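# Rotate the steel cup under the dial indicator by 180 degrees

## Task

Rotate the steel cup sitting beneath the dial indicator through half a revolution (180 degrees) on its fixture, then open the gripper so nothing is held at the end.

## Robot and tools

Robot: two identical six-joint arms with parallel-jaw grippers, named left_arm and right_arm. Bases in the scene frame: left_arm at (+0.014, +0.232, 0) m with quat_wxyz (+0.995, 0, 0, +0.099); right_arm at (+0.047, -0.272, 0) m with quat_wxyz (+1.000, 0, 0, +0.016). Scene frame: origin on the tabletop midway between the arms, +x out over the table, +z up, left_arm on the +y side. The arm names do not refer to image sides.

Joint order, used in every command row and every per-joint result list: shoulder (joint2), elbow (joint3), waist (joint1), wrist pitch (joint4), wrist yaw (joint5), wrist roll (joint6). Stated ranges in rad: waist -2.880..2.880, shoulder 0.000..3.142, elbow 0.000..3.019, wrist pitch -1.693..1.571, wrist yaw -1.571..1.571, wrist roll -2.094..2.094. The true ends may differ by up to 0.019 rad either way.

The row: 14 numbers, each in [-1, 1]. First left_arm's six joint values then its opening, then the same seven for right_arm. Send all 14 even if one arm stays still. Joint values are scaled offsets, not angles: 1.0 stands for 1.264 rad (waist), 1.32 (shoulder), 1.276 (elbow), 1.83 (wrist pitch), 1.686 (wrist yaw), 2.022 (wrist roll). The opening is absolute: +1 fully open, -1 closed. A row may carry 12 extra numbers in 0..1: per-joint stiffness scales, left's six then right's six in joint order; they persist until rewritten.

execute_actions(actions): a list of up to 15 actions; each action is a table of up to 15 rows, one row per 1/30 s control step, and a short table repeats its final row to fill 15 steps. Joint offsets are measured from the angles at the start of that action (for the first action in a call, from the last reported angles), not from the previous row. An empty list just returns state and images. If any action would drive a joint more than 0.019 rad beyond its range, that action is rejected for both arms; if the first action fails this or any action is malformed, the whole call does nothing. Joints pushed past their real end stop there, and the result may print "joint sent to its limit".

move(target, speed, blocking): target is one 14-number row as above; its joint offsets count from the Joint positions of the most recent result that showed them. All joints travel proportionally, so the gripper follows a curve. speed is the top rate in rad/s of the joint with the longest travel, 0.01 to 2, default 0.5; paths last 0.5 to 10 s. The finger values take effect at the start. Moves do not avoid obstacles or the other arm. The extra "move:" line reports the ending (done, off_target, moving, held, fault), limits=held or limits=none, and each arm's joint farthest from its goal. With blocking=false you get control back after 0.5 s; until a result shows the move ended, new rows and moves are refused, so call wait or stop first.

wait(seconds): 0 to 10; the arms keep their last command, and a running move continues. stop(): brakes a running move; the fingers carry on. zoom_image(camera, region): camera is cam_left_wrist or cam_right_wrist; region [x0, y0, x1, y1] in pixels of that 504x504 image, origin top-left, at most 504 by 504. read_manual(section): only licence text, moves nothing. finished_scene(scene): ends the current scene, passing its number; irreversible, and the goal must still hold afterwards.

Results: each gripper's end_effector_position (m) and end_effector_quat_wxyz in the scene frame; this point sits between the finger pads, roughly 1 cm behind the tips, and fingers point along the gripper's +z and close along its y. Reported position can be off, more at long reach. Joint positions and velocities per arm in joint order (rad, rad/s) plus pad gap (m; 0.094 fully open). grip_measured is opening on the command scale, each gripper biased by up to about 1 mm. Joint targets are the angles currently being chased. Joint torques are raw drive outputs with offsets and noise. Step readings list joint angles at some steps; HELD marks steps where an arm was held back. "joint command not followed" means a clearance check altered targets.

Motion limits: each joint's target may lead its measured angle by at most 0.264 (waist), 0.32 (shoulder), 0.276 (elbow), 0.33 (wrist pitch), 0.186 (wrist yaw), 0.522 (wrist roll) rad, and targets are pulled back if they would put the gripper over 70 mm from where it is; big offsets need several actions. With zero offsets an arm can sag; re-send offsets back to the wanted angles, then zeros.

Gripping: command an opening below grip_measured to hold; about 0.03 below is firm. Pad force tops out near 50-62 N. Expect occasional tugs on held parts.

Avoid: knocking anything off the table (fails the task), arms colliding or pressing each other, dropping or slamming parts, fast hard contacts, and long heavy holding (motor heat warnings from 85 °C, fault at 100 °C). Release the cup before finishing.

Each tool is called after ">>>" as a command line: name --argument value for each argument, lists and objects as JSON in quotes; but a table of rows of numbers goes row by row, as --pt "numbers of a row", without its own name.

## Session

>>> execute_actions --actions '[]'

Scene clock: 0.00 s.
left_arm: end_effector_position=(+0.1018, +0.6685, +0.1162) grip_measured=+1.000 end_effector_quat_wxyz=(+0.119, +0.920, +0.067, +0.367) | right_arm: end_effector_position=(+0.5751, -0.1019, +0.3199) grip_measured=+1.000 end_effector_quat_wxyz=(+0.302, +0.317, +0.859, +0.266)
Joint names: [shoulder, elbow, waist, wrist pitch, wrist yaw, wrist roll]
Joint positions: left_arm=[ 1.744  1.241  1.44  -1.367  0.745 -1.53   0.094] | right_arm=[ 1.319  1.246  0.265 -0.671 -0.055  1.026  0.094]
Joint velocities: left_arm=[-0.005 -0.012 -0.005  0.007 -0.007  0.051  0.   ] | right_arm=[ 0.005  0.002 -0.005  0.007 -0.007  0.022  0.   ]
Joint torques (N m, as the arm reports them, + toward a larger angle): no reading
Motor temperatures (°C, as the motors report them): left_arm=[30 33 27 28 29 26] | right_arm=[31 36 27 27 28 26]
Joint targets: left_arm=[1.754 1.257 1.440 -1.368 0.744 -1.530] | right_arm=[1.324 1.269 0.265 -0.668 -0.055 1.026]
Joint stiffness scale: left_arm=[1. 1. 1. 1. 1. 1.] | right_arm=[1. 1. 1. 1. 1. 1.]

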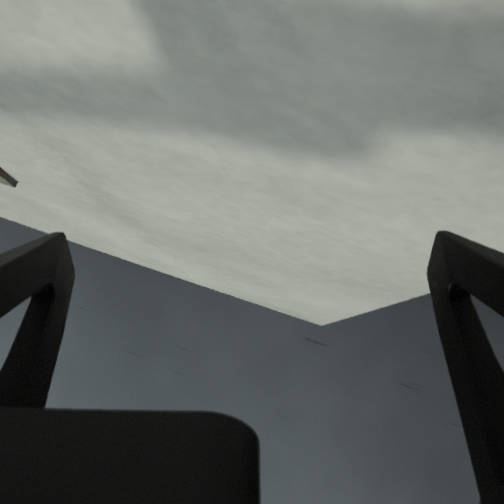

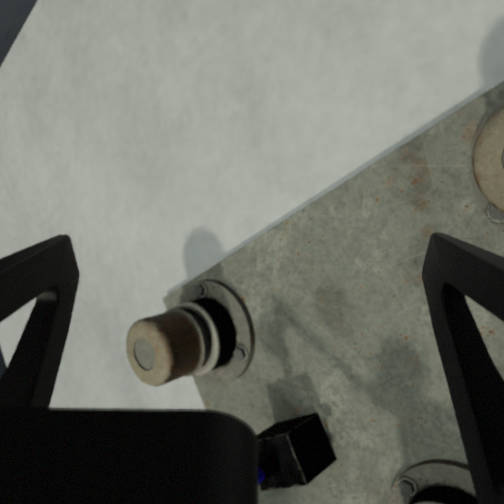

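>>> move --target '[0, 0, 0, 0, 0, 0, 1, 0.03, 0.484, 0.237, -0.422, 0.033, -0.507, 1]' --speed 1.5

Scene clock: 9.63 s.
left_arm: end_effector_position=(+0.1018, +0.6685, +0.1162) grip_measured=+1.000 end_effector_quat_wxyz=(+0.119, +0.920, +0.067, +0.367) | right_arm: end_effector_position=(+0.4460, -0.0029, +0.4957) grip_measured=+1.000 end_effector_quat_wxyz=(+0.295, -0.271, +0.911, +0.094)
Joint names: [shoulder, elbow, waist, wrist pitch, wrist yaw, wrist roll]
Joint positions: left_arm=[ 1.744  1.241  1.44  -1.367  0.745 -1.53   0.094] | right_arm=[ 1.336  1.826  0.563 -1.431 -0.002  0.017  0.094]
Joint velocities: left_arm=[-0.005 -0.002 -0.015  0.007 -0.051 -0.066  0.   ] | right_arm=[-0.005 -0.017 -0.005  0.012  0.066  0.007  0.   ]
Joint torques (N m, as the arm reports them, + toward a larger angle): left_arm=[-15.85   8.53   0.22  -0.36   0.58  -0.01] | right_arm=[-6.71 13.88 -1.13  0.88  0.14  0.  ]
Motor temperatures (°C, as the motors report them): left_arm=[31 35 27 28 29 26] | right_arm=[32 41 27 27 28 26]
Joint targets: left_arm=[1.744 1.241 1.440 -1.367 0.745 -1.530] | right_arm=[1.358 1.864 0.564 -1.443 0.001 0.001]
Joint stiffness scale: left_arm=[1. 1. 1. 1. 1. 1.] | right_arm=[1. 1. 1. 1. 1. 1.]
move: off_target (right_arm); limits=none; left_arm: farthest joint: the waist, 0.000 radians from its target (0.000 radians at the start); right_arm: farthest joint: the elbow, 0.038 radians from its target (0.618 radians at the start)

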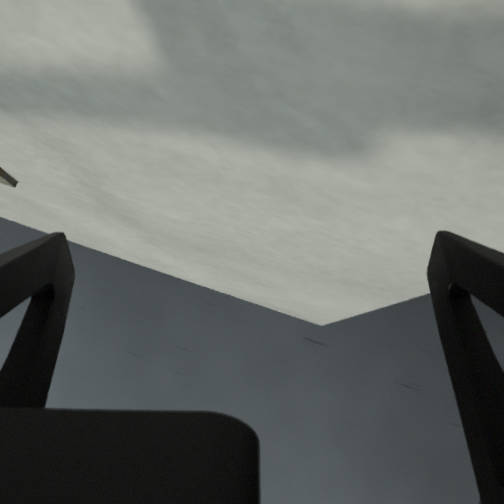

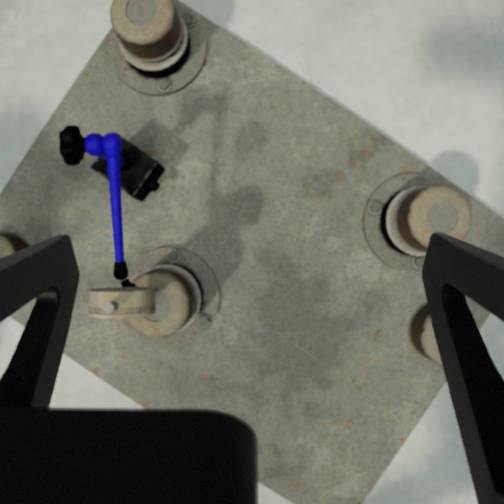

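>>> zoom_image --camera "cam_right_wrist" --region '[40, 100, 260, 360]'

Region (40, 100, 260, 360) of cam_right_wrist's 504x504 image, scaled by 1.938, with more detail than that image has; it fills the left 426 columns of this view, and the rest is white.

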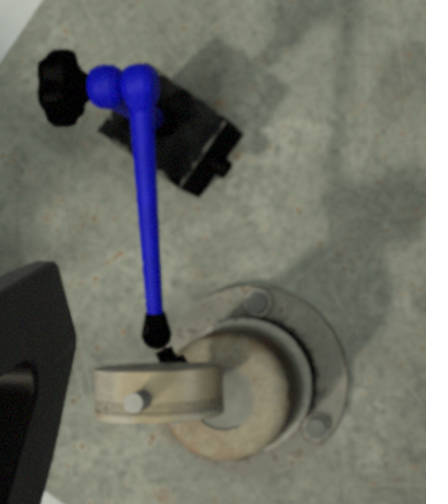

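>>> move --target '[0, 0, 0, 0, 0, 0, 1, -0.053, -0.616, 0.6453, 0.6755, 0.6765, 0.4443, 1]' --speed 1.5

Scene clock: 63.80 s.
left_arm: end_effector_position=(+0.1018, +0.6685, +0.1162) grip_measured=+1.000 end_effector_quat_wxyz=(+0.119, +0.920, +0.067, +0.367) | right_arm: end_effector_position=(+0.2748, +0.1802, +0.3600) grip_measured=+1.000 end_effector_quat_wxyz=(+0.597, +0.094, +0.763, +0.229)
Joint names: [shoulder, elbow, waist, wrist pitch, wrist yaw, wrist roll]
Joint positions: left_arm=[ 1.744  1.241  1.44  -1.367  0.745 -1.53   0.094] | right_arm=[ 1.28   1.044  1.387 -0.212  1.136  0.899  0.094]
Joint velocities: left_arm=[-0.015  0.002 -0.005 -0.012 -0.022 -0.007  0.   ] | right_arm=[ 0.005 -0.027  0.024  0.012  0.007  0.051  0.   ]
Joint torques (N m, as the arm reports them, + toward a larger angle): left_arm=[-15.89   8.51   0.21  -0.37   0.58  -0.01] | right_arm=[-9.8  10.93 -1.7   2.18  0.4   0.27]
Motor temperatures (°C, as the motors report them): left_arm=[32 36 27 28 29 26] | right_arm=[32 47 27 27 28 26]
Joint targets: left_arm=[1.744 1.241 1.440 -1.367 0.745 -1.530] | right_arm=[1.266 1.040 1.378 -0.195 1.138 0.915]
Joint stiffness scale: left_arm=[1. 1. 1. 1. 1. 1.] | right_arm=[1. 1. 1. 1. 1. 1.]
move: done; limits=none; left_arm: farthest joint: the waist, 0.000 radians from its target (0.000 radians at the start); right_arm: farthest joint: the wrist pitch, 0.017 radians from its target (1.236 radians at the start)

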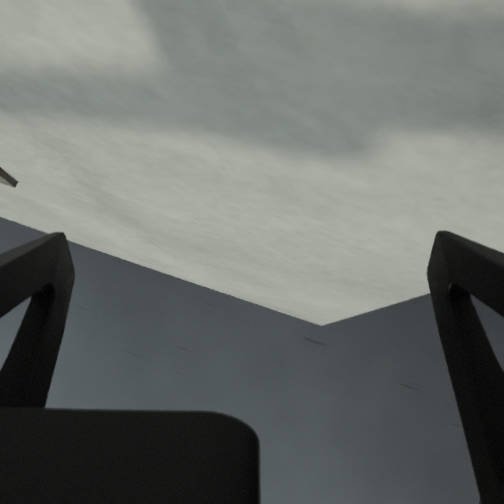

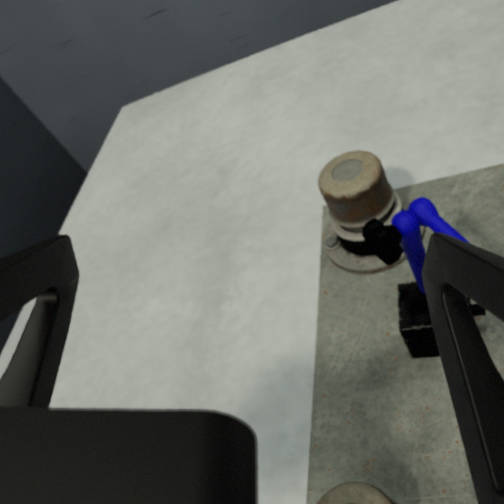

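>>> move --target '[0, 0, 0, 0, 0, 0, 1, -0.0115, -0.4027, -0.0161, 0.009, 0, 0.008, 1]' --speed 1.0

Scene clock: 67.40 s.
left_arm: end_effector_position=(+0.1018, +0.6685, +0.1162) grip_measured=+1.000 end_effector_quat_wxyz=(+0.119, +0.920, +0.067, +0.367) | right_arm: end_effector_position=(+0.2573, +0.0368, +0.1316) grip_measured=+1.000 end_effector_quat_wxyz=(+0.572, -0.044, +0.819, +0.023)
Joint names: [shoulder, elbow, waist, wrist pitch, wrist yaw, wrist roll]
Joint positions: left_arm=[ 1.744  1.241  1.44  -1.367  0.745 -1.53   0.094] | right_arm=[ 1.276  0.524  1.373 -0.209  1.136  0.9    0.094]
Joint velocities: left_arm=[-0.015  0.012  0.015  0.007 -0.081  0.022  0.   ] | right_arm=[-0.005  0.002 -0.015 -0.012 -0.022  0.037  0.   ]
Joint torques (N m, as the arm reports them, + toward a larger angle): left_arm=[-15.84   8.51   0.18  -0.36   0.57  -0.01] | right_arm=[-6.39  8.8  -2.12  1.58  0.55  0.34]
Motor temperatures (°C, as the motors report them): left_arm=[32 36 27 28 29 26] | right_arm=[32 47 27 27 28 26]
Joint targets: left_arm=[1.744 1.241 1.440 -1.367 0.745 -1.530] | right_arm=[1.265 0.530 1.366 -0.195 1.136 0.915]
Joint stiffness scale: left_arm=[1. 1. 1. 1. 1. 1.] | right_arm=[1. 1. 1. 1. 1. 1.]
move: done; limits=none; left_arm: farthest joint: the waist, 0.000 radians from its target (0.000 radians at the start); right_arm: farthest joint: the wrist roll, 0.015 radians from its target (0.015 radians at the start)

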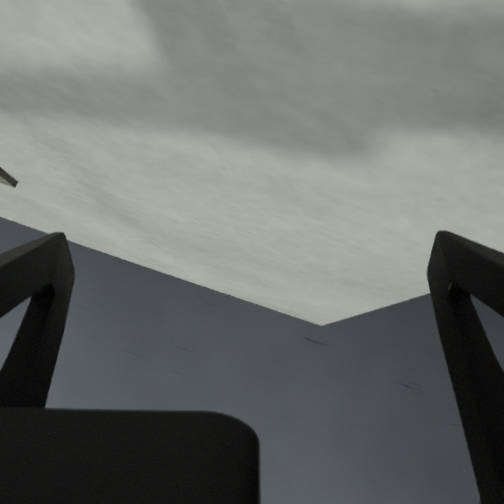

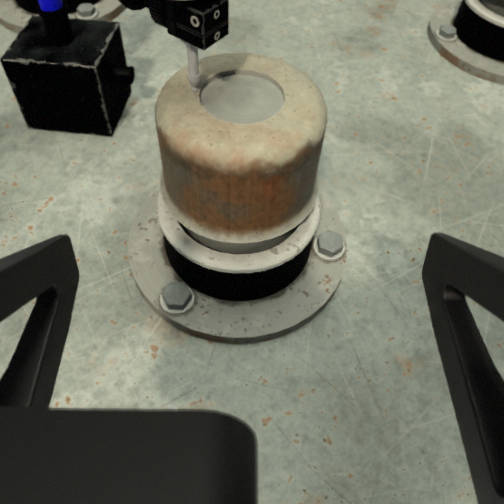

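>>> zoom_image --camera "cam_right_wrist" --region '[120, 30, 360, 350]'

Region (120, 30, 360, 350) of cam_right_wrist's 504x504 image, scaled by 1.575, with more detail than that image has; it fills the left 378 columns of this view, and the rest is white.

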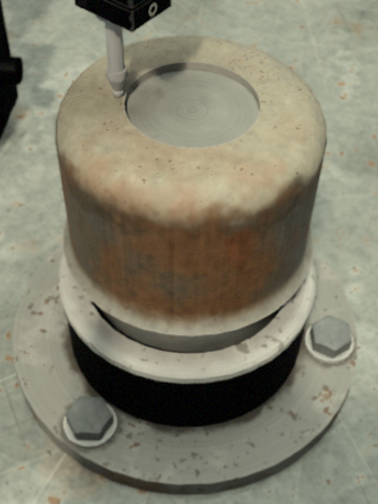

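>>> move --target '[0, 0, 0, 0, 0, 0, 1, 0.0755, -0.0135, -0.1073, 0.1714, -0.0535, -0.1168, 1]' --speed 0.7

Scene clock: 85.57 s.
left_arm: end_effector_position=(+0.1018, +0.6685, +0.1162) grip_measured=+1.000 end_effector_quat_wxyz=(+0.119, +0.920, +0.067, +0.367) | right_arm: end_effector_position=(+0.3010, +0.0455, +0.1208) grip_measured=+1.000 end_effector_quat_wxyz=(+0.573, -0.042, +0.818, +0.027)
Joint names: [shoulder, elbow, waist, wrist pitch, wrist yaw, wrist roll]
Joint positions: left_arm=[ 1.744  1.241  1.44  -1.367  0.745 -1.53   0.094] | right_arm=[1.356 0.514 1.241 0.088 1.049 0.68  0.094]
Joint velocities: left_arm=[ 0.005 -0.012 -0.005  0.007  0.066 -0.022  0.   ] | right_arm=[-0.015 -0.012 -0.015 -0.007  0.022  0.051  0.   ]
Joint torques (N m, as the arm reports them, + toward a larger angle): left_arm=[-15.88   8.53   0.2   -0.37   0.57  -0.01] | right_arm=[-4.99  7.22 -1.46  2.    0.33 -0.01]
Motor temperatures (°C, as the motors report them): left_arm=[33 36 27 28 29 26] | right_arm=[32 44 27 27 29 26]
Joint targets: left_arm=[1.744 1.241 1.440 -1.367 0.745 -1.530] | right_arm=[1.375 0.507 1.238 0.105 1.045 0.664]
Joint stiffness scale: left_arm=[1. 1. 1. 1. 1. 1.] | right_arm=[1. 1. 1. 1. 1. 1.]
move: done; limits=none; left_arm: farthest joint: the waist, 0.000 radians from its target (0.000 radians at the start); right_arm: farthest joint: the shoulder, 0.019 radians from its target (0.100 radians at the start)

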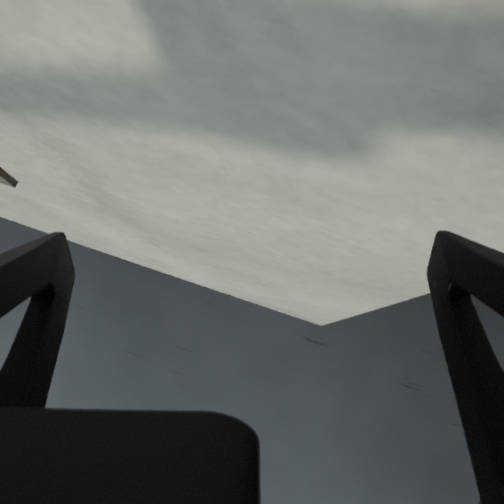

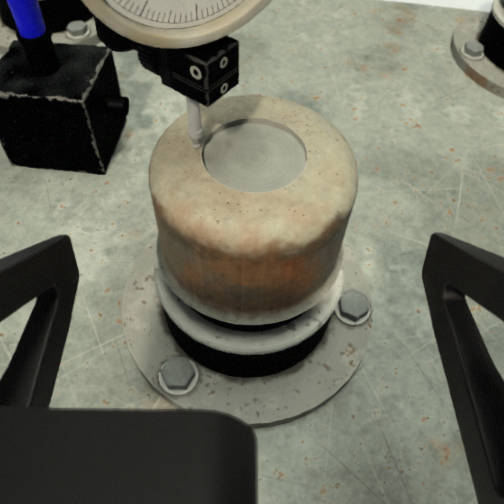

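>>> execute_actions --actions '[]'

Scene clock: 96.80 s.
left_arm: end_effector_position=(+0.1018, +0.6685, +0.1162) grip_measured=+1.000 end_effector_quat_wxyz=(+0.119, +0.920, +0.067, +0.367) | right_arm: end_effector_position=(+0.3010, +0.0455, +0.1208) grip_measured=+1.000 end_effector_quat_wxyz=(+0.573, -0.042, +0.818, +0.027)
Joint names: [shoulder, elbow, waist, wrist pitch, wrist yaw, wrist roll]
Joint positions: left_arm=[ 1.744  1.241  1.44  -1.367  0.745 -1.53   0.094] | right_arm=[1.356 0.514 1.241 0.088 1.049 0.679 0.094]
Joint velocities: left_arm=[-0.005 -0.012 -0.015  0.007 -0.037  0.022  0.   ] | right_arm=[-0.015  0.007  0.005 -0.017 -0.066 -0.007  0.   ]
Joint torques (N m, as the arm reports them, + toward a larger angle): left_arm=[-15.9    8.51   0.21  -0.36   0.57  -0.01] | right_arm=[-4.77  7.24 -1.59  1.95  0.32  0.01]
Motor temperatures (°C, as the motors report them): left_arm=[33 36 27 28 29 26] | right_arm=[32 42 27 27 28 26]
Joint targets: left_arm=[1.744 1.241 1.440 -1.367 0.745 -1.530] | right_arm=[1.375 0.507 1.238 0.105 1.045 0.664]
Joint stiffness scale: left_arm=[1. 1. 1. 1. 1. 1.] | right_arm=[1. 1. 1. 1. 1. 1.]

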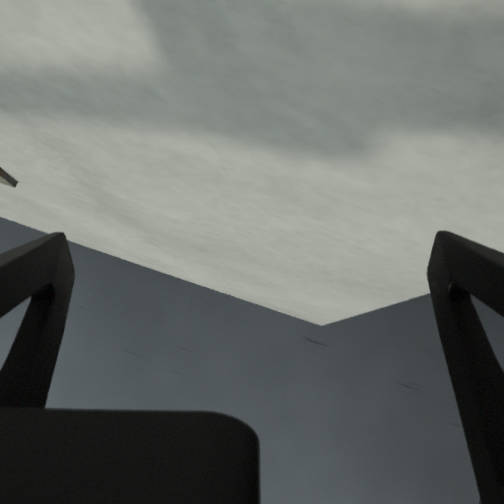

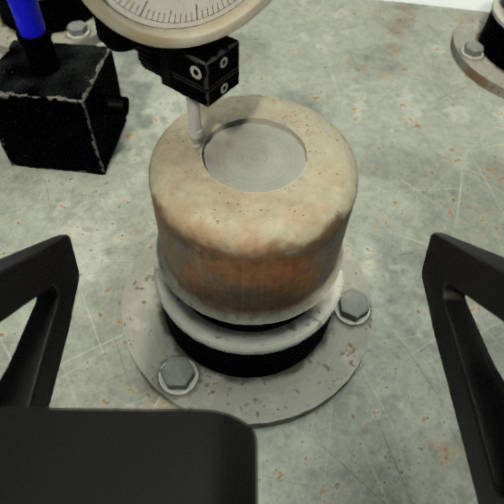

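>>> move --target '[0,0,0,0,0,0,1, 0.0575,0.0189,-0.0549,0.0745,-0.0328,-0.0481,1]' --speed 0.8

Scene clock: 100.00 s.
left_arm: end_effector_position=(+0.1018, +0.6685, +0.1162) grip_measured=+1.000 end_effector_quat_wxyz=(+0.119, +0.920, +0.067, +0.367) | right_arm: end_effector_position=(+0.3233, +0.0464, +0.1093) grip_measured=+1.000 end_effector_quat_wxyz=(+0.571, -0.044, +0.819, +0.025)
Joint names: [shoulder, elbow, waist, wrist pitch, wrist yaw, wrist roll]
Joint positions: left_arm=[ 1.744  1.241  1.44  -1.367  0.745 -1.53   0.094] | right_arm=[1.414 0.514 1.176 0.207 0.997 0.598 0.094]
Joint velocities: left_arm=[-0.005  0.002 -0.005 -0.012  0.022  0.051  0.   ] | right_arm=[-0.015 -0.012 -0.005  0.017 -0.022 -0.022  0.   ]
Joint torques (N m, as the arm reports them, + toward a larger angle): left_arm=[-15.86   8.53   0.23  -0.36   0.58  -0.01] | right_arm=[-5.51  9.82 -1.43  2.04  0.28 -0.04]
Motor temperatures (°C, as the motors report them): left_arm=[33 36 27 28 29 26] | right_arm=[32 42 27 27 28 26]
Joint targets: left_arm=[1.744 1.241 1.440 -1.367 0.745 -1.530] | right_arm=[1.432 0.539 1.172 0.224 0.994 0.582]
Joint stiffness scale: left_arm=[1. 1. 1. 1. 1. 1.] | right_arm=[1. 1. 1. 1. 1. 1.]
move: off_target (right_arm); limits=none; left_arm: farthest joint: the waist, 0.000 radians from its target (0.000 radians at the start); right_arm: farthest joint: the elbow, 0.024 radians from its target (0.024 radians at the start)

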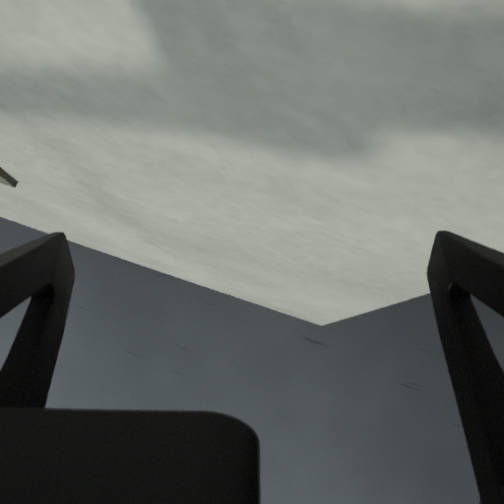

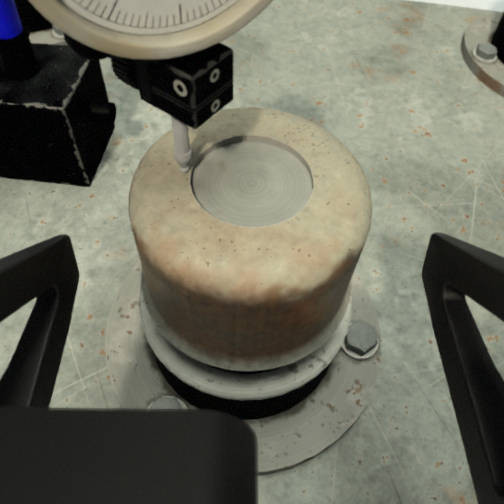

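>>> move --target '[0,0,0,0,0,0,1, 0.0582,0.0372,-0.0517,0.0638,-0.0301,-0.0399,1]' --speed 0.8

Scene clock: 103.50 s.
left_arm: end_effector_position=(+0.1018, +0.6685, +0.1162) grip_measured=+1.000 end_effector_quat_wxyz=(+0.119, +0.920, +0.067, +0.367) | right_arm: end_effector_position=(+0.3457, +0.0473, +0.0999) grip_measured=+1.000 end_effector_quat_wxyz=(+0.571, -0.044, +0.820, +0.024)
Joint names: [shoulder, elbow, waist, wrist pitch, wrist yaw, wrist roll]
Joint positions: left_arm=[ 1.744  1.241  1.44  -1.367  0.745 -1.53   0.094] | right_arm=[1.472 0.524 1.114 0.307 0.95  0.533 0.094]
Joint velocities: left_arm=[-0.015 -0.017  0.005  0.012 -0.037 -0.037  0.   ] | right_arm=[-0.005 -0.007 -0.005 -0.017 -0.007 -0.022  0.   ]
Joint torques (N m, as the arm reports them, + toward a larger angle): left_arm=[-15.82   8.53   0.19  -0.36   0.57  -0.01] | right_arm=[-6.09 10.78 -1.48  2.21  0.26  0.  ]
Motor temperatures (°C, as the motors report them): left_arm=[33 36 27 28 29 26] | right_arm=[32 42 27 27 28 26]
Joint targets: left_arm=[1.744 1.241 1.440 -1.367 0.745 -1.530] | right_arm=[1.491 0.562 1.110 0.324 0.947 0.517]
Joint stiffness scale: left_arm=[1. 1. 1. 1. 1. 1.] | right_arm=[1. 1. 1. 1. 1. 1.]
move: off_target (right_arm); limits=none; left_arm: farthest joint: the waist, 0.000 radians from its target (0.000 radians at the start); right_arm: farthest joint: the elbow, 0.037 radians from its target (0.047 radians at the start)

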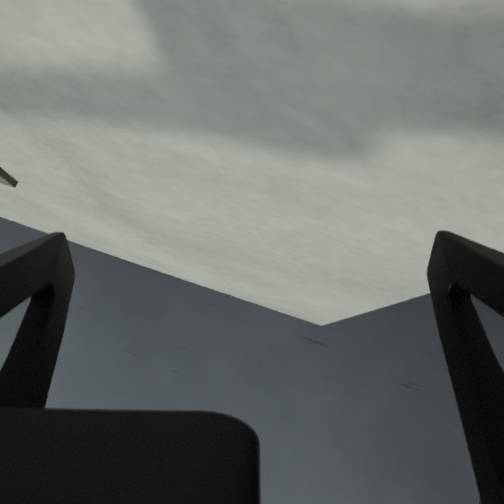

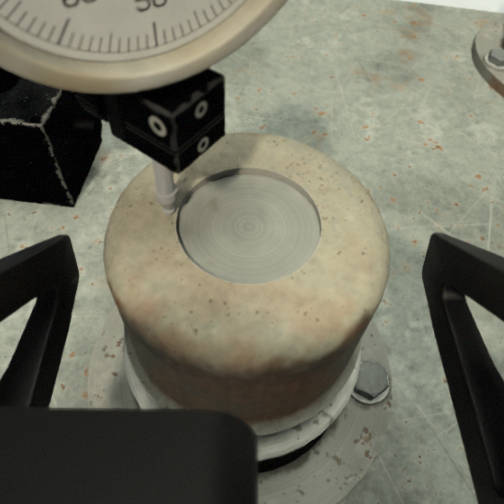

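>>> execute_actions --actions '[[[0,0,0,0,0,0,1, 0.0144,0.0298,-0.0032,0.0093,-0.0018,-0.0079,0.4]]]'

Scene clock: 112.13 s.
left_arm: end_effector_position=(+0.1018, +0.6685, +0.1162) grip_measured=+1.000 end_effector_quat_wxyz=(+0.119, +0.920, +0.067, +0.367) | right_arm: end_effector_position=(+0.3457, +0.0483, +0.1000) grip_measured=+0.448 end_effector_quat_wxyz=(+0.570, -0.045, +0.820, +0.025)
Joint names: [shoulder, elbow, waist, wrist pitch, wrist yaw, wrist roll]
Joint positions: left_arm=[ 1.744  1.241  1.44  -1.367  0.745 -1.53   0.094] | right_arm=[1.472 0.525 1.114 0.308 0.947 0.532 0.068]
Joint velocities: left_arm=[ 0.005 -0.002  0.015  0.012 -0.066  0.037  0.   ] | right_arm=[-0.005 -0.022  0.005 -0.012 -0.051  0.051 -0.001]
Joint torques (N m, as the arm reports them, + toward a larger angle): left_arm=[-15.85   8.53   0.17  -0.36   0.58  -0.01] | right_arm=[-5.87 10.71 -1.44  2.16  0.39  0.  ]
Motor temperatures (°C, as the motors report them): left_arm=[33 36 27 28 29 26] | right_arm=[32 43 27 27 28 26]
Joint targets: left_arm=[1.744 1.241 1.440 -1.367 0.745 -1.530] | right_arm=[1.491 0.563 1.110 0.324 0.947 0.517]
Joint stiffness scale: left_arm=[1. 1. 1. 1. 1. 1.] | right_arm=[1. 1. 1. 1. 1. 1.]
Step readings (joint positions):
0: left_arm=[1.744 1.241 1.440 -1.367 0.745 -1.530] | right_arm=[1.472 0.524 1.114 0.307 0.950 0.532]
1: left_arm=[1.744 1.241 1.440 -1.367 0.745 -1.530] | right_arm=[1.472 0.524 1.114 0.307 0.950 0.532]
2: left_arm=[1.744 1.241 1.440 -1.367 0.745 -1.530] | right_arm=[1.472 0.524 1.114 0.307 0.950 0.532]
4: left_arm=[1.744 1.241 1.440 -1.367 0.745 -1.530] | right_arm=[1.472 0.525 1.114 0.308 0.947 0.532]
8: left_arm=[1.744 1.241 1.440 -1.367 0.745 -1.530] | right_arm=[1.472 0.525 1.114 0.308 0.947 0.532]
15: Joint positions above

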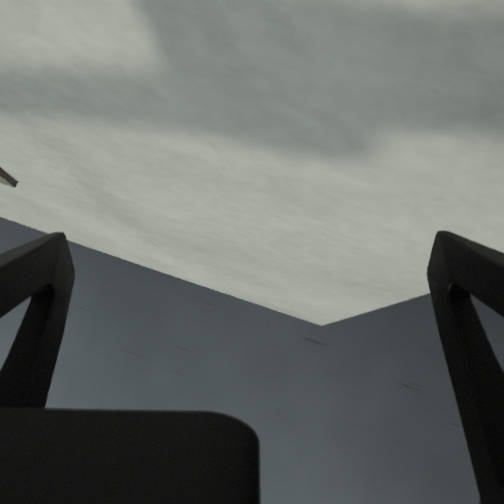

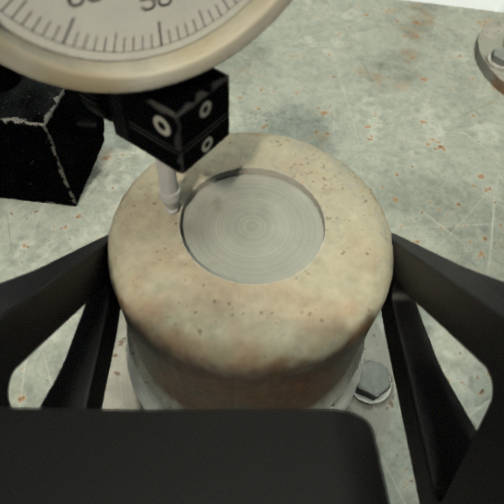

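>>> move --target '[0,0,0,0,0,0,1, -0.0479,-0.0871,-0.0694,0.1420,-0.1775,-0.1319,0.4]' --speed 0.8

Scene clock: 116.20 s.
left_arm: end_effector_position=(+0.1018, +0.6685, +0.1162) grip_measured=+1.000 end_effector_quat_wxyz=(+0.119, +0.920, +0.067, +0.367) | right_arm: end_effector_position=(+0.3460, +0.0474, +0.1008) grip_measured=+0.448 end_effector_quat_wxyz=(+0.562, -0.148, +0.808, +0.096)
Joint names: [shoulder, elbow, waist, wrist pitch, wrist yaw, wrist roll]
Joint positions: left_arm=[ 1.744  1.241  1.44  -1.367  0.745 -1.53   0.094] | right_arm=[1.415 0.415 1.031 0.542 0.657 0.281 0.068]
Joint velocities: left_arm=[ 0.005 -0.007 -0.005  0.012  0.022 -0.022  0.   ] | right_arm=[-0.015 -0.012  0.005 -0.017 -0.022 -0.081 -0.001]
Joint torques (N m, as the arm reports them, + toward a larger angle): left_arm=[-15.88   8.53   0.18  -0.37   0.57  -0.01] | right_arm=[-6.9   7.   -1.55  2.74 -0.09  0.01]
Motor temperatures (°C, as the motors report them): left_arm=[33 36 27 28 29 26] | right_arm=[32 43 27 27 28 26]
Joint targets: left_arm=[1.744 1.241 1.440 -1.367 0.745 -1.530] | right_arm=[1.409 0.414 1.027 0.567 0.648 0.265]
Joint stiffness scale: left_arm=[1. 1. 1. 1. 1. 1.] | right_arm=[1. 1. 1. 1. 1. 1.]
move: off_target (right_arm); limits=none; left_arm: farthest joint: the waist, 0.000 radians from its target (0.000 radians at the start); right_arm: farthest joint: the wrist pitch, 0.026 radians from its target (0.260 radians at the start)

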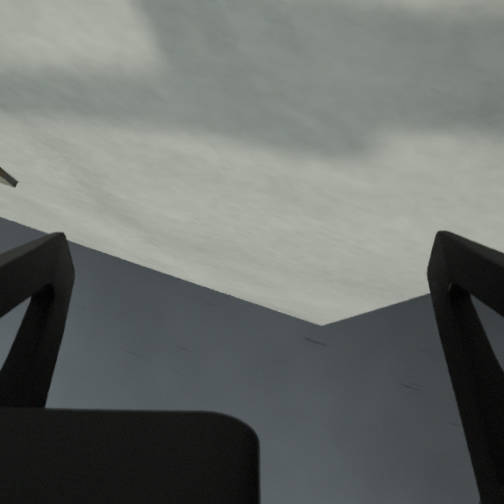

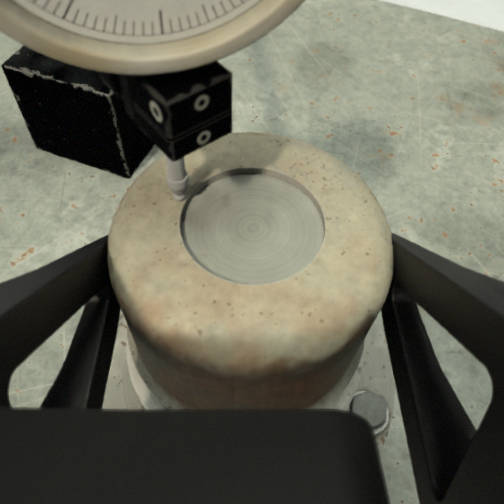

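>>> move --target '[0,0,0,0,0,0,1, -0.0312,-0.0509,-0.1018,0.0752,-0.2164,-0.0915,0.4]' --speed 0.8

Scene clock: 120.53 s.
left_arm: end_effector_position=(+0.1018, +0.6685, +0.1162) grip_measured=+1.000 end_effector_quat_wxyz=(+0.119, +0.920, +0.067, +0.367) | right_arm: end_effector_position=(+0.3464, +0.0461, +0.1014) grip_measured=+0.448 end_effector_quat_wxyz=(+0.546, -0.250, +0.781, +0.169)
Joint names: [shoulder, elbow, waist, wrist pitch, wrist yaw, wrist roll]
Joint positions: left_arm=[ 1.744  1.241  1.44  -1.367  0.745 -1.53   0.094] | right_arm=[1.376 0.347 0.904 0.658 0.305 0.107 0.068]
Joint velocities: left_arm=[-0.015 -0.007 -0.005  0.012  0.007  0.007  0.   ] | right_arm=[ 0.005 -0.007  0.005 -0.002  0.051  0.066  0.   ]
Joint torques (N m, as the arm reports them, + toward a larger angle): left_arm=[-15.84   8.53   0.18  -0.36   0.57  -0.01] | right_arm=[-6.02  7.17 -1.62  2.8  -0.33  0.07]
Motor temperatures (°C, as the motors report them): left_arm=[33 36 27 28 29 26] | right_arm=[32 43 27 27 28 26]
Joint targets: left_arm=[1.744 1.241 1.440 -1.367 0.745 -1.530] | right_arm=[1.373 0.350 0.902 0.680 0.292 0.096]
Joint stiffness scale: left_arm=[1. 1. 1. 1. 1. 1.] | right_arm=[1. 1. 1. 1. 1. 1.]
move: off_target (right_arm); limits=none; left_arm: farthest joint: the waist, 0.000 radians from its target (0.000 radians at the start); right_arm: farthest joint: the wrist pitch, 0.021 radians from its target (0.137 radians at the start)

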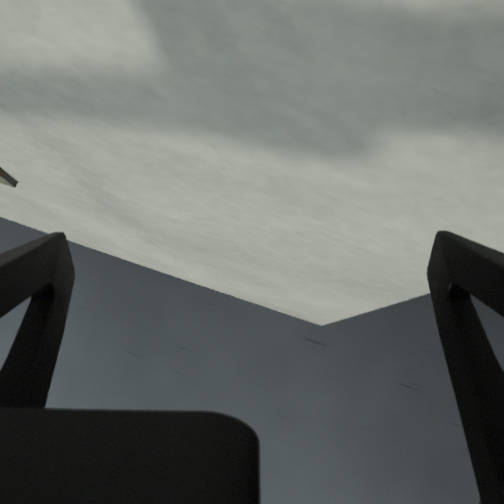

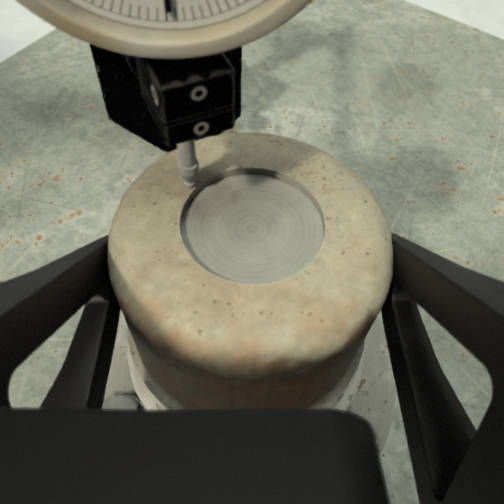

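>>> move --target '[0,0,0,0,0,0,1, -0.0074,-0.0074,-0.1177,0.0220,-0.2346,-0.0741,0.4]' --speed 0.8

Scene clock: 125.50 s.
left_arm: end_effector_position=(+0.1018, +0.6685, +0.1162) grip_measured=+1.000 end_effector_quat_wxyz=(+0.119, +0.920, +0.067, +0.367) | right_arm: end_effector_position=(+0.3468, +0.0447, +0.1021) grip_measured=+0.448 end_effector_quat_wxyz=(+0.520, -0.345, +0.744, +0.239)
Joint names: [shoulder, elbow, waist, wrist pitch, wrist yaw, wrist roll]
Joint positions: left_arm=[ 1.744  1.241  1.44  -1.367  0.745 -1.53   0.094] | right_arm=[ 1.362  0.331  0.753  0.678 -0.076 -0.032  0.068]
Joint velocities: left_arm=[-0.005  0.002 -0.015 -0.012  0.037  0.022  0.   ] | right_arm=[-0.005  0.007 -0.005  0.012 -0.051 -0.007  0.   ]
Joint torques (N m, as the arm reports them, + toward a larger angle): left_arm=[-15.83   8.52   0.22  -0.37   0.57  -0.01] | right_arm=[-5.27  7.6  -1.08  2.76 -0.45  0.05]
Motor temperatures (°C, as the motors report them): left_arm=[33 36 27 28 29 26] | right_arm=[32 42 27 27 28 26]
Joint targets: left_arm=[1.744 1.241 1.440 -1.367 0.745 -1.530] | right_arm=[1.367 0.338 0.756 0.698 -0.090 -0.043]
Joint stiffness scale: left_arm=[1. 1. 1. 1. 1. 1.] | right_arm=[1. 1. 1. 1. 1. 1.]
move: off_target (right_arm); limits=none; left_arm: farthest joint: the waist, 0.000 radians from its target (0.000 radians at the start); right_arm: farthest joint: the wrist pitch, 0.021 radians from its target (0.040 radians at the start)

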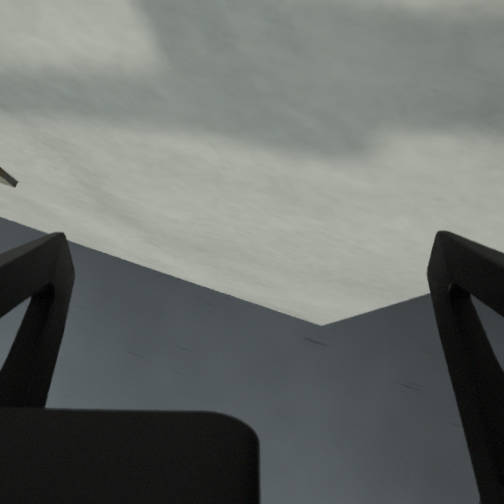

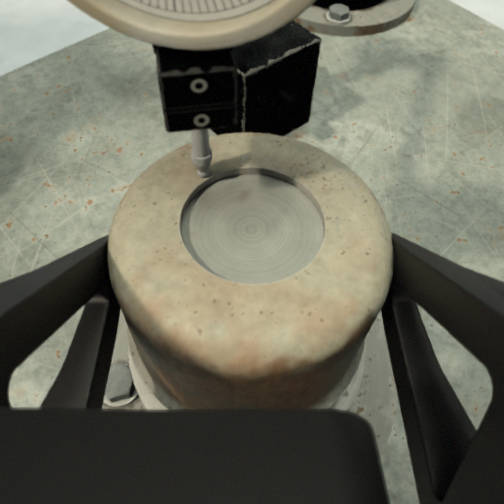

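>>> move --target '[0,0,0,0,0,0,1, 0.0386,0.0555,-0.1108,-0.0387,-0.2308,-0.0817,0.4]' --speed 0.8

Scene clock: 130.13 s.
left_arm: end_effector_position=(+0.1018, +0.6685, +0.1162) grip_measured=+1.000 end_effector_quat_wxyz=(+0.119, +0.920, +0.067, +0.367) | right_arm: end_effector_position=(+0.3475, +0.0435, +0.1015) grip_measured=+0.448 end_effector_quat_wxyz=(+0.485, -0.440, +0.693, +0.302)
Joint names: [shoulder, elbow, waist, wrist pitch, wrist yaw, wrist roll]
Joint positions: left_arm=[ 1.744  1.241  1.44  -1.367  0.745 -1.53   0.094] | right_arm=[ 1.385  0.365  0.607  0.624 -0.452 -0.189  0.068]
Joint velocities: left_arm=[ 0.005 -0.002  0.005 -0.007 -0.007 -0.022  0.   ] | right_arm=[-0.005  0.002  0.005  0.012  0.022 -0.022  0.   ]
Joint torques (N m, as the arm reports them, + toward a larger angle): left_arm=[-15.87   8.52   0.17  -0.37   0.57  -0.01] | right_arm=[-3.8  10.39 -0.73  1.14 -0.53  0.08]
Motor temperatures (°C, as the motors report them): left_arm=[33 36 27 28 29 26] | right_arm=[32 42 27 27 28 26]
Joint targets: left_arm=[1.744 1.241 1.440 -1.367 0.745 -1.530] | right_arm=[1.413 0.401 0.613 0.607 -0.465 -0.197]
Joint stiffness scale: left_arm=[1. 1. 1. 1. 1. 1.] | right_arm=[1. 1. 1. 1. 1. 1.]
move: off_target (right_arm); limits=none; left_arm: farthest joint: the waist, 0.000 radians from its target (0.000 radians at the start); right_arm: farthest joint: the elbow, 0.037 radians from its target (0.071 radians at the start)

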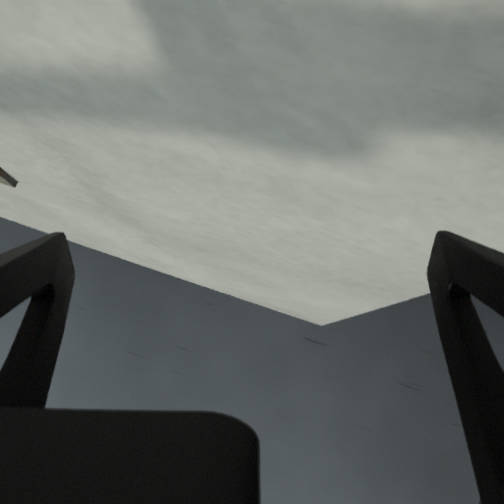

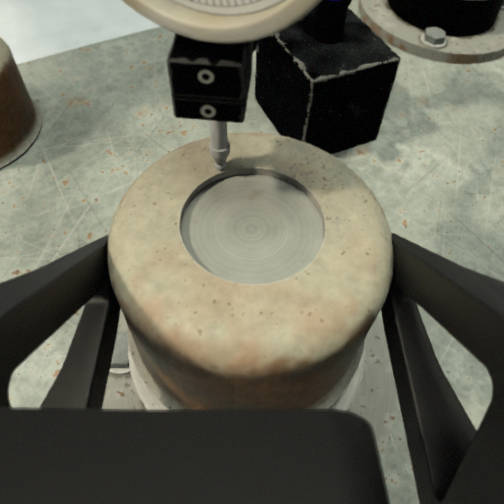

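>>> move --target '[0,0,0,0,0,0,1, 0.0510,0.0962,-0.1022,-0.1033,-0.2190,-0.1104,0.4]' --speed 0.8

Scene clock: 154.93 s.
left_arm: end_effector_position=(+0.1018, +0.6685, +0.1162) grip_measured=+1.000 end_effector_quat_wxyz=(+0.119, +0.920, +0.067, +0.367) | right_arm: end_effector_position=(+0.3492, +0.0420, +0.1019) grip_measured=+0.448 end_effector_quat_wxyz=(+0.439, -0.530, +0.627, +0.367)
Joint names: [shoulder, elbow, waist, wrist pitch, wrist yaw, wrist roll]
Joint positions: left_arm=[ 1.744  1.241  1.44  -1.367  0.745 -1.53   0.094] | right_arm=[ 1.434  0.458  0.485  0.45  -0.81  -0.403  0.068]
Joint velocities: left_arm=[-0.015  0.002  0.005  0.002  0.007  0.022  0.   ] | right_arm=[-0.005  0.012 -0.015 -0.002  0.007 -0.066  0.   ]
Joint torques (N m, as the arm reports them, + toward a larger angle): left_arm=[-15.83   8.53   0.23  -0.36   0.57  -0.01] | right_arm=[-5.45  9.96 -1.76  1.04 -0.59  0.05]
Motor temperatures (°C, as the motors report them): left_arm=[33 36 27 28 29 26] | right_arm=[32 44 27 27 29 26]
Joint targets: left_arm=[1.744 1.241 1.440 -1.367 0.745 -1.530] | right_arm=[1.452 0.488 0.478 0.435 -0.821 -0.412]
Joint stiffness scale: left_arm=[1. 1. 1. 1. 1. 1.] | right_arm=[1. 1. 1. 1. 1. 1.]
move: off_target (right_arm); limits=none; left_arm: farthest joint: the waist, 0.000 radians from its target (0.000 radians at the start); right_arm: farthest joint: the elbow, 0.030 radians from its target (0.123 radians at the start)

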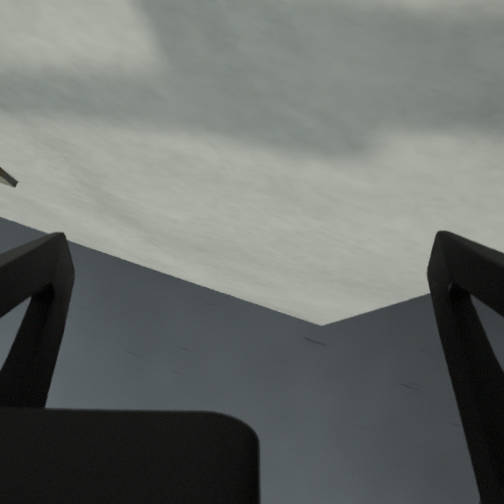

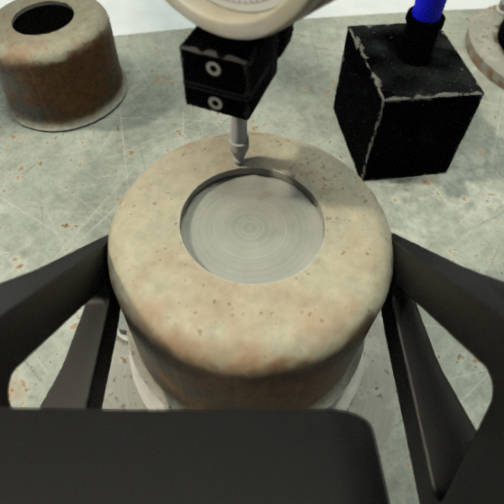

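>>> move --target '[0,0,0,0,0,0,1, 0.0658,0.1425,-0.0589,-0.2167,-0.1657,-0.1826,0.4]' --speed 0.8

Scene clock: 164.33 s.
left_arm: end_effector_position=(+0.1018, +0.6685, +0.1162) grip_measured=+1.000 end_effector_quat_wxyz=(+0.119, +0.920, +0.067, +0.367) | right_arm: end_effector_position=(+0.3511, +0.0418, +0.1024) grip_measured=+0.448 end_effector_quat_wxyz=(-0.386, +0.610, -0.550, -0.420)
Joint names: [shoulder, elbow, waist, wrist pitch, wrist yaw, wrist roll]
Joint positions: left_arm=[ 1.744  1.241  1.44  -1.367  0.745 -1.53   0.094] | right_arm=[ 1.501  0.612  0.419  0.071 -1.072 -0.763  0.068]
Joint velocities: left_arm=[ 0.005 -0.007 -0.005 -0.022 -0.022 -0.081  0.   ] | right_arm=[-0.015 -0.007 -0.015 -0.002 -0.037 -0.066  0.002]
Joint torques (N m, as the arm reports them, + toward a larger angle): left_arm=[-15.82   8.53   0.24  -0.36   0.57  -0.01] | right_arm=[-6.8  10.14 -1.96  0.51 -0.99  0.08]
Motor temperatures (°C, as the motors report them): left_arm=[33 36 27 28 30 26] | right_arm=[32 44 27 27 29 26]
Joint targets: left_arm=[1.744 1.241 1.440 -1.367 0.745 -1.530] | right_arm=[1.521 0.640 0.411 0.053 -1.089 -0.772]
Joint stiffness scale: left_arm=[1. 1. 1. 1. 1. 1.] | right_arm=[1. 1. 1. 1. 1. 1.]
move: off_target (right_arm); limits=none; left_arm: farthest joint: the waist, 0.000 radians from its target (0.000 radians at the start); right_arm: farthest joint: the elbow, 0.028 radians from its target (0.182 radians at the start)

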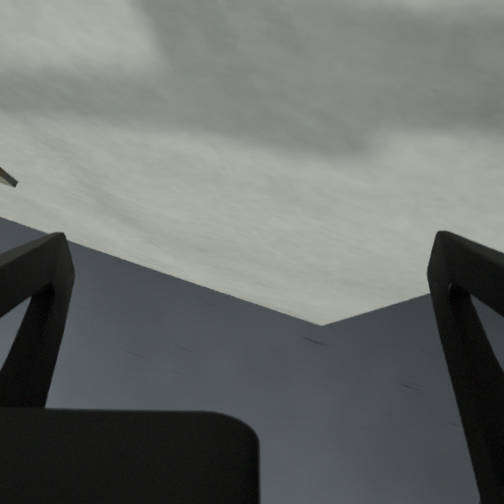

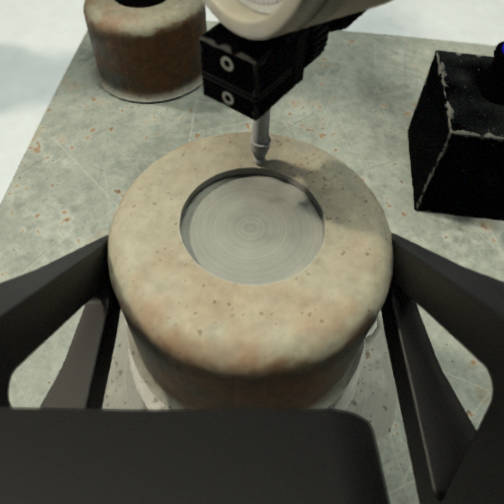

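>>> execute_actions --actions '[[[0,0,0,0,0,0,1, 0.0152,0.0219,0,0,0,0,1]]]'

Scene clock: 174.53 s.
left_arm: end_effector_position=(+0.1018, +0.6685, +0.1162) grip_measured=+1.000 end_effector_quat_wxyz=(+0.119, +0.920, +0.067, +0.367) | right_arm: end_effector_position=(+0.3512, +0.0418, +0.1023) grip_measured=+1.000 end_effector_quat_wxyz=(-0.386, +0.610, -0.550, -0.420)
Joint names: [shoulder, elbow, waist, wrist pitch, wrist yaw, wrist roll]
Joint positions: left_arm=[ 1.744  1.241  1.44  -1.367  0.745 -1.53   0.094] | right_arm=[ 1.501  0.612  0.419  0.071 -1.072 -0.763  0.094]
Joint velocities: left_arm=[ 0.005 -0.012  0.005  0.007  0.022 -0.051  0.   ] | right_arm=[-0.015  0.007  0.005 -0.002 -0.051 -0.11   0.   ]
Joint torques (N m, as the arm reports them, + toward a larger angle): left_arm=[-15.9    8.52   0.22  -0.37   0.57  -0.01] | right_arm=[-6.9  10.07 -1.12  1.17 -0.46  0.16]
Motor temperatures (°C, as the motors report them): left_arm=[33 36 27 28 30 26] | right_arm=[32 44 27 27 30 26]
Joint targets: left_arm=[1.744 1.241 1.440 -1.367 0.745 -1.530] | right_arm=[1.521 0.640 0.419 0.071 -1.072 -0.763]
Joint stiffness scale: left_arm=[1. 1. 1. 1. 1. 1.] | right_arm=[1. 1. 1. 1. 1. 1.]
Step readings (joint positions):
0: left_arm=[1.744 1.241 1.440 -1.367 0.745 -1.530] | right_arm=[1.501 0.612 0.419 0.071 -1.072 -0.763]
1: left_arm=[1.744 1.241 1.440 -1.367 0.745 -1.530] | right_arm=[1.501 0.612 0.419 0.071 -1.072 -0.763]
2: left_arm=[1.744 1.241 1.440 -1.367 0.745 -1.530] | right_arm=[1.501 0.612 0.419 0.071 -1.072 -0.763]
4: left_arm=[1.744 1.241 1.440 -1.367 0.745 -1.530] | right_arm=[1.501 0.612 0.419 0.071 -1.072 -0.763]
8: left_arm=[1.744 1.241 1.440 -1.367 0.745 -1.530] | right_arm=[1.501 0.612 0.419 0.071 -1.072 -0.763]
15: Joint positions above

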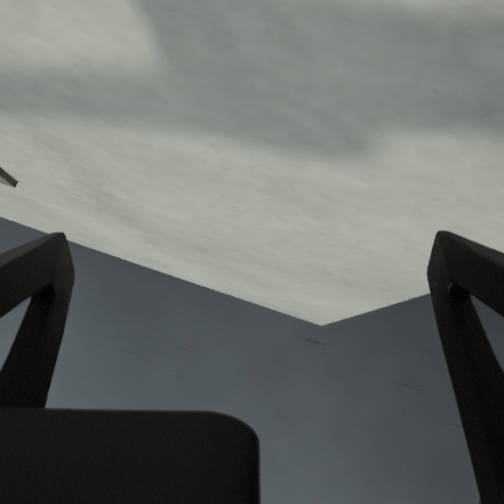

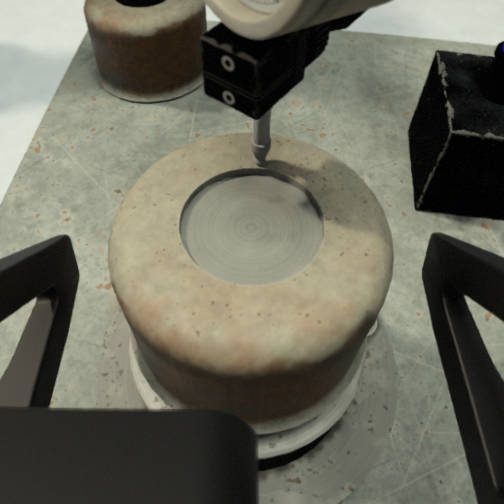

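>>> move --target '[0,0,0,0,0,0,1, -0.0568,-0.1246,0.0570,0.2164,0.1590,0.1860,1]' --speed 1.0

Scene clock: 178.07 s.
left_arm: end_effector_position=(+0.1018, +0.6685, +0.1162) grip_measured=+1.000 end_effector_quat_wxyz=(+0.119, +0.920, +0.067, +0.367) | right_arm: end_effector_position=(+0.3501, +0.0422, +0.1007) grip_measured=+1.000 end_effector_quat_wxyz=(+0.438, -0.529, +0.628, +0.366)
Joint names: [shoulder, elbow, waist, wrist pitch, wrist yaw, wrist roll]
Joint positions: left_arm=[ 1.744  1.241  1.44  -1.367  0.745 -1.53   0.094] | right_arm=[ 1.438  0.46   0.485  0.449 -0.807 -0.403  0.094]
Joint velocities: left_arm=[-0.005 -0.007  0.005 -0.012 -0.037 -0.037  0.   ] | right_arm=[-0.015 -0.007 -0.015  0.022 -0.037 -0.066  0.   ]
Joint torques (N m, as the arm reports them, + toward a larger angle): left_arm=[-15.82   8.52   0.19  -0.36   0.57  -0.01] | right_arm=[-7.91  6.45 -0.94  2.37 -0.11  0.33]
Motor temperatures (°C, as the motors report them): left_arm=[33 36 27 28 30 26] | right_arm=[32 44 27 27 30 26]
Joint targets: left_arm=[1.744 1.241 1.440 -1.367 0.745 -1.530] | right_arm=[1.426 0.453 0.491 0.467 -0.804 -0.387]
Joint stiffness scale: left_arm=[1. 1. 1. 1. 1. 1.] | right_arm=[1. 1. 1. 1. 1. 1.]
move: done; limits=none; left_arm: farthest joint: the waist, 0.000 radians from its target (0.000 radians at the start); right_arm: farthest joint: the wrist pitch, 0.018 radians from its target (0.396 radians at the start)

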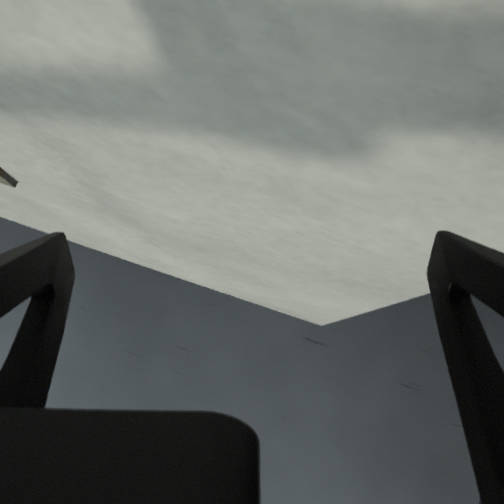

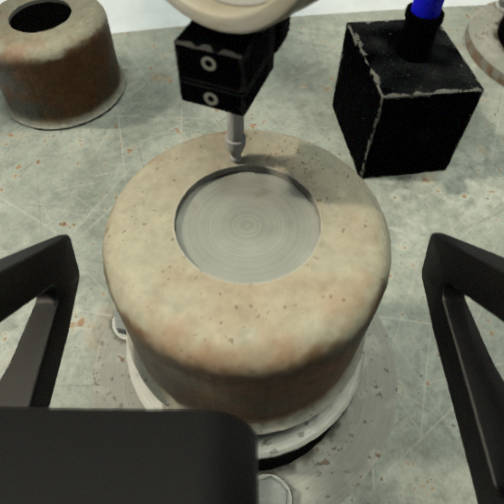

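>>> move --target '[0,0,0,0,0,0,1, -0.0477,-0.0792,0.1013,0.1049,0.2129,0.1137,1]' --speed 1.0

Scene clock: 181.60 s.
left_arm: end_effector_position=(+0.1018, +0.6685, +0.1162) grip_measured=+1.000 end_effector_quat_wxyz=(+0.119, +0.920, +0.067, +0.367) | right_arm: end_effector_position=(+0.3470, +0.0443, +0.1005) grip_measured=+1.000 end_effector_quat_wxyz=(+0.483, -0.440, +0.693, +0.303)
Joint names: [shoulder, elbow, waist, wrist pitch, wrist yaw, wrist roll]
Joint positions: left_arm=[ 1.744  1.241  1.44  -1.367  0.745 -1.53   0.094] | right_arm=[ 1.387  0.366  0.609  0.622 -0.452 -0.189  0.094]
Joint velocities: left_arm=[ 0.015  0.007  0.005  0.002 -0.007  0.007  0.   ] | right_arm=[-0.015 -0.002  0.005 -0.007  0.007 -0.051  0.   ]
Joint torques (N m, as the arm reports them, + toward a larger angle): left_arm=[-15.87   8.53   0.24  -0.36   0.57  -0.01] | right_arm=[-7.03  6.27 -0.96  2.63  0.03  0.34]
Motor temperatures (°C, as the motors report them): left_arm=[33 36 27 28 30 26] | right_arm=[32 43 27 27 29 26]
Joint targets: left_arm=[1.744 1.241 1.440 -1.367 0.745 -1.530] | right_arm=[1.375 0.359 0.613 0.641 -0.448 -0.173]
Joint stiffness scale: left_arm=[1. 1. 1. 1. 1. 1.] | right_arm=[1. 1. 1. 1. 1. 1.]
move: done; limits=none; left_arm: farthest joint: the waist, 0.000 radians from its target (0.000 radians at the start); right_arm: farthest joint: the wrist pitch, 0.019 radians from its target (0.192 radians at the start)

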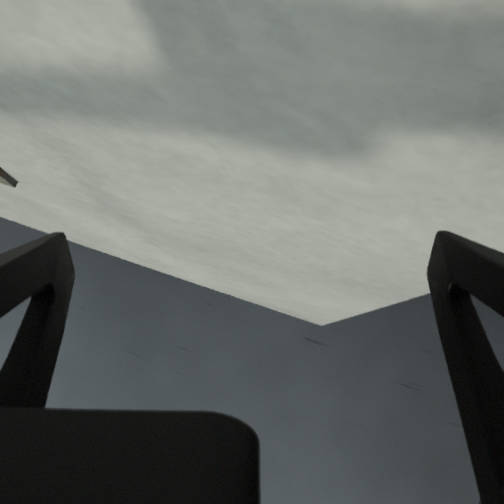

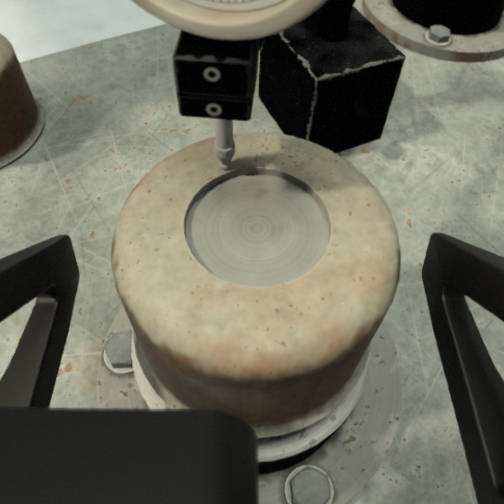

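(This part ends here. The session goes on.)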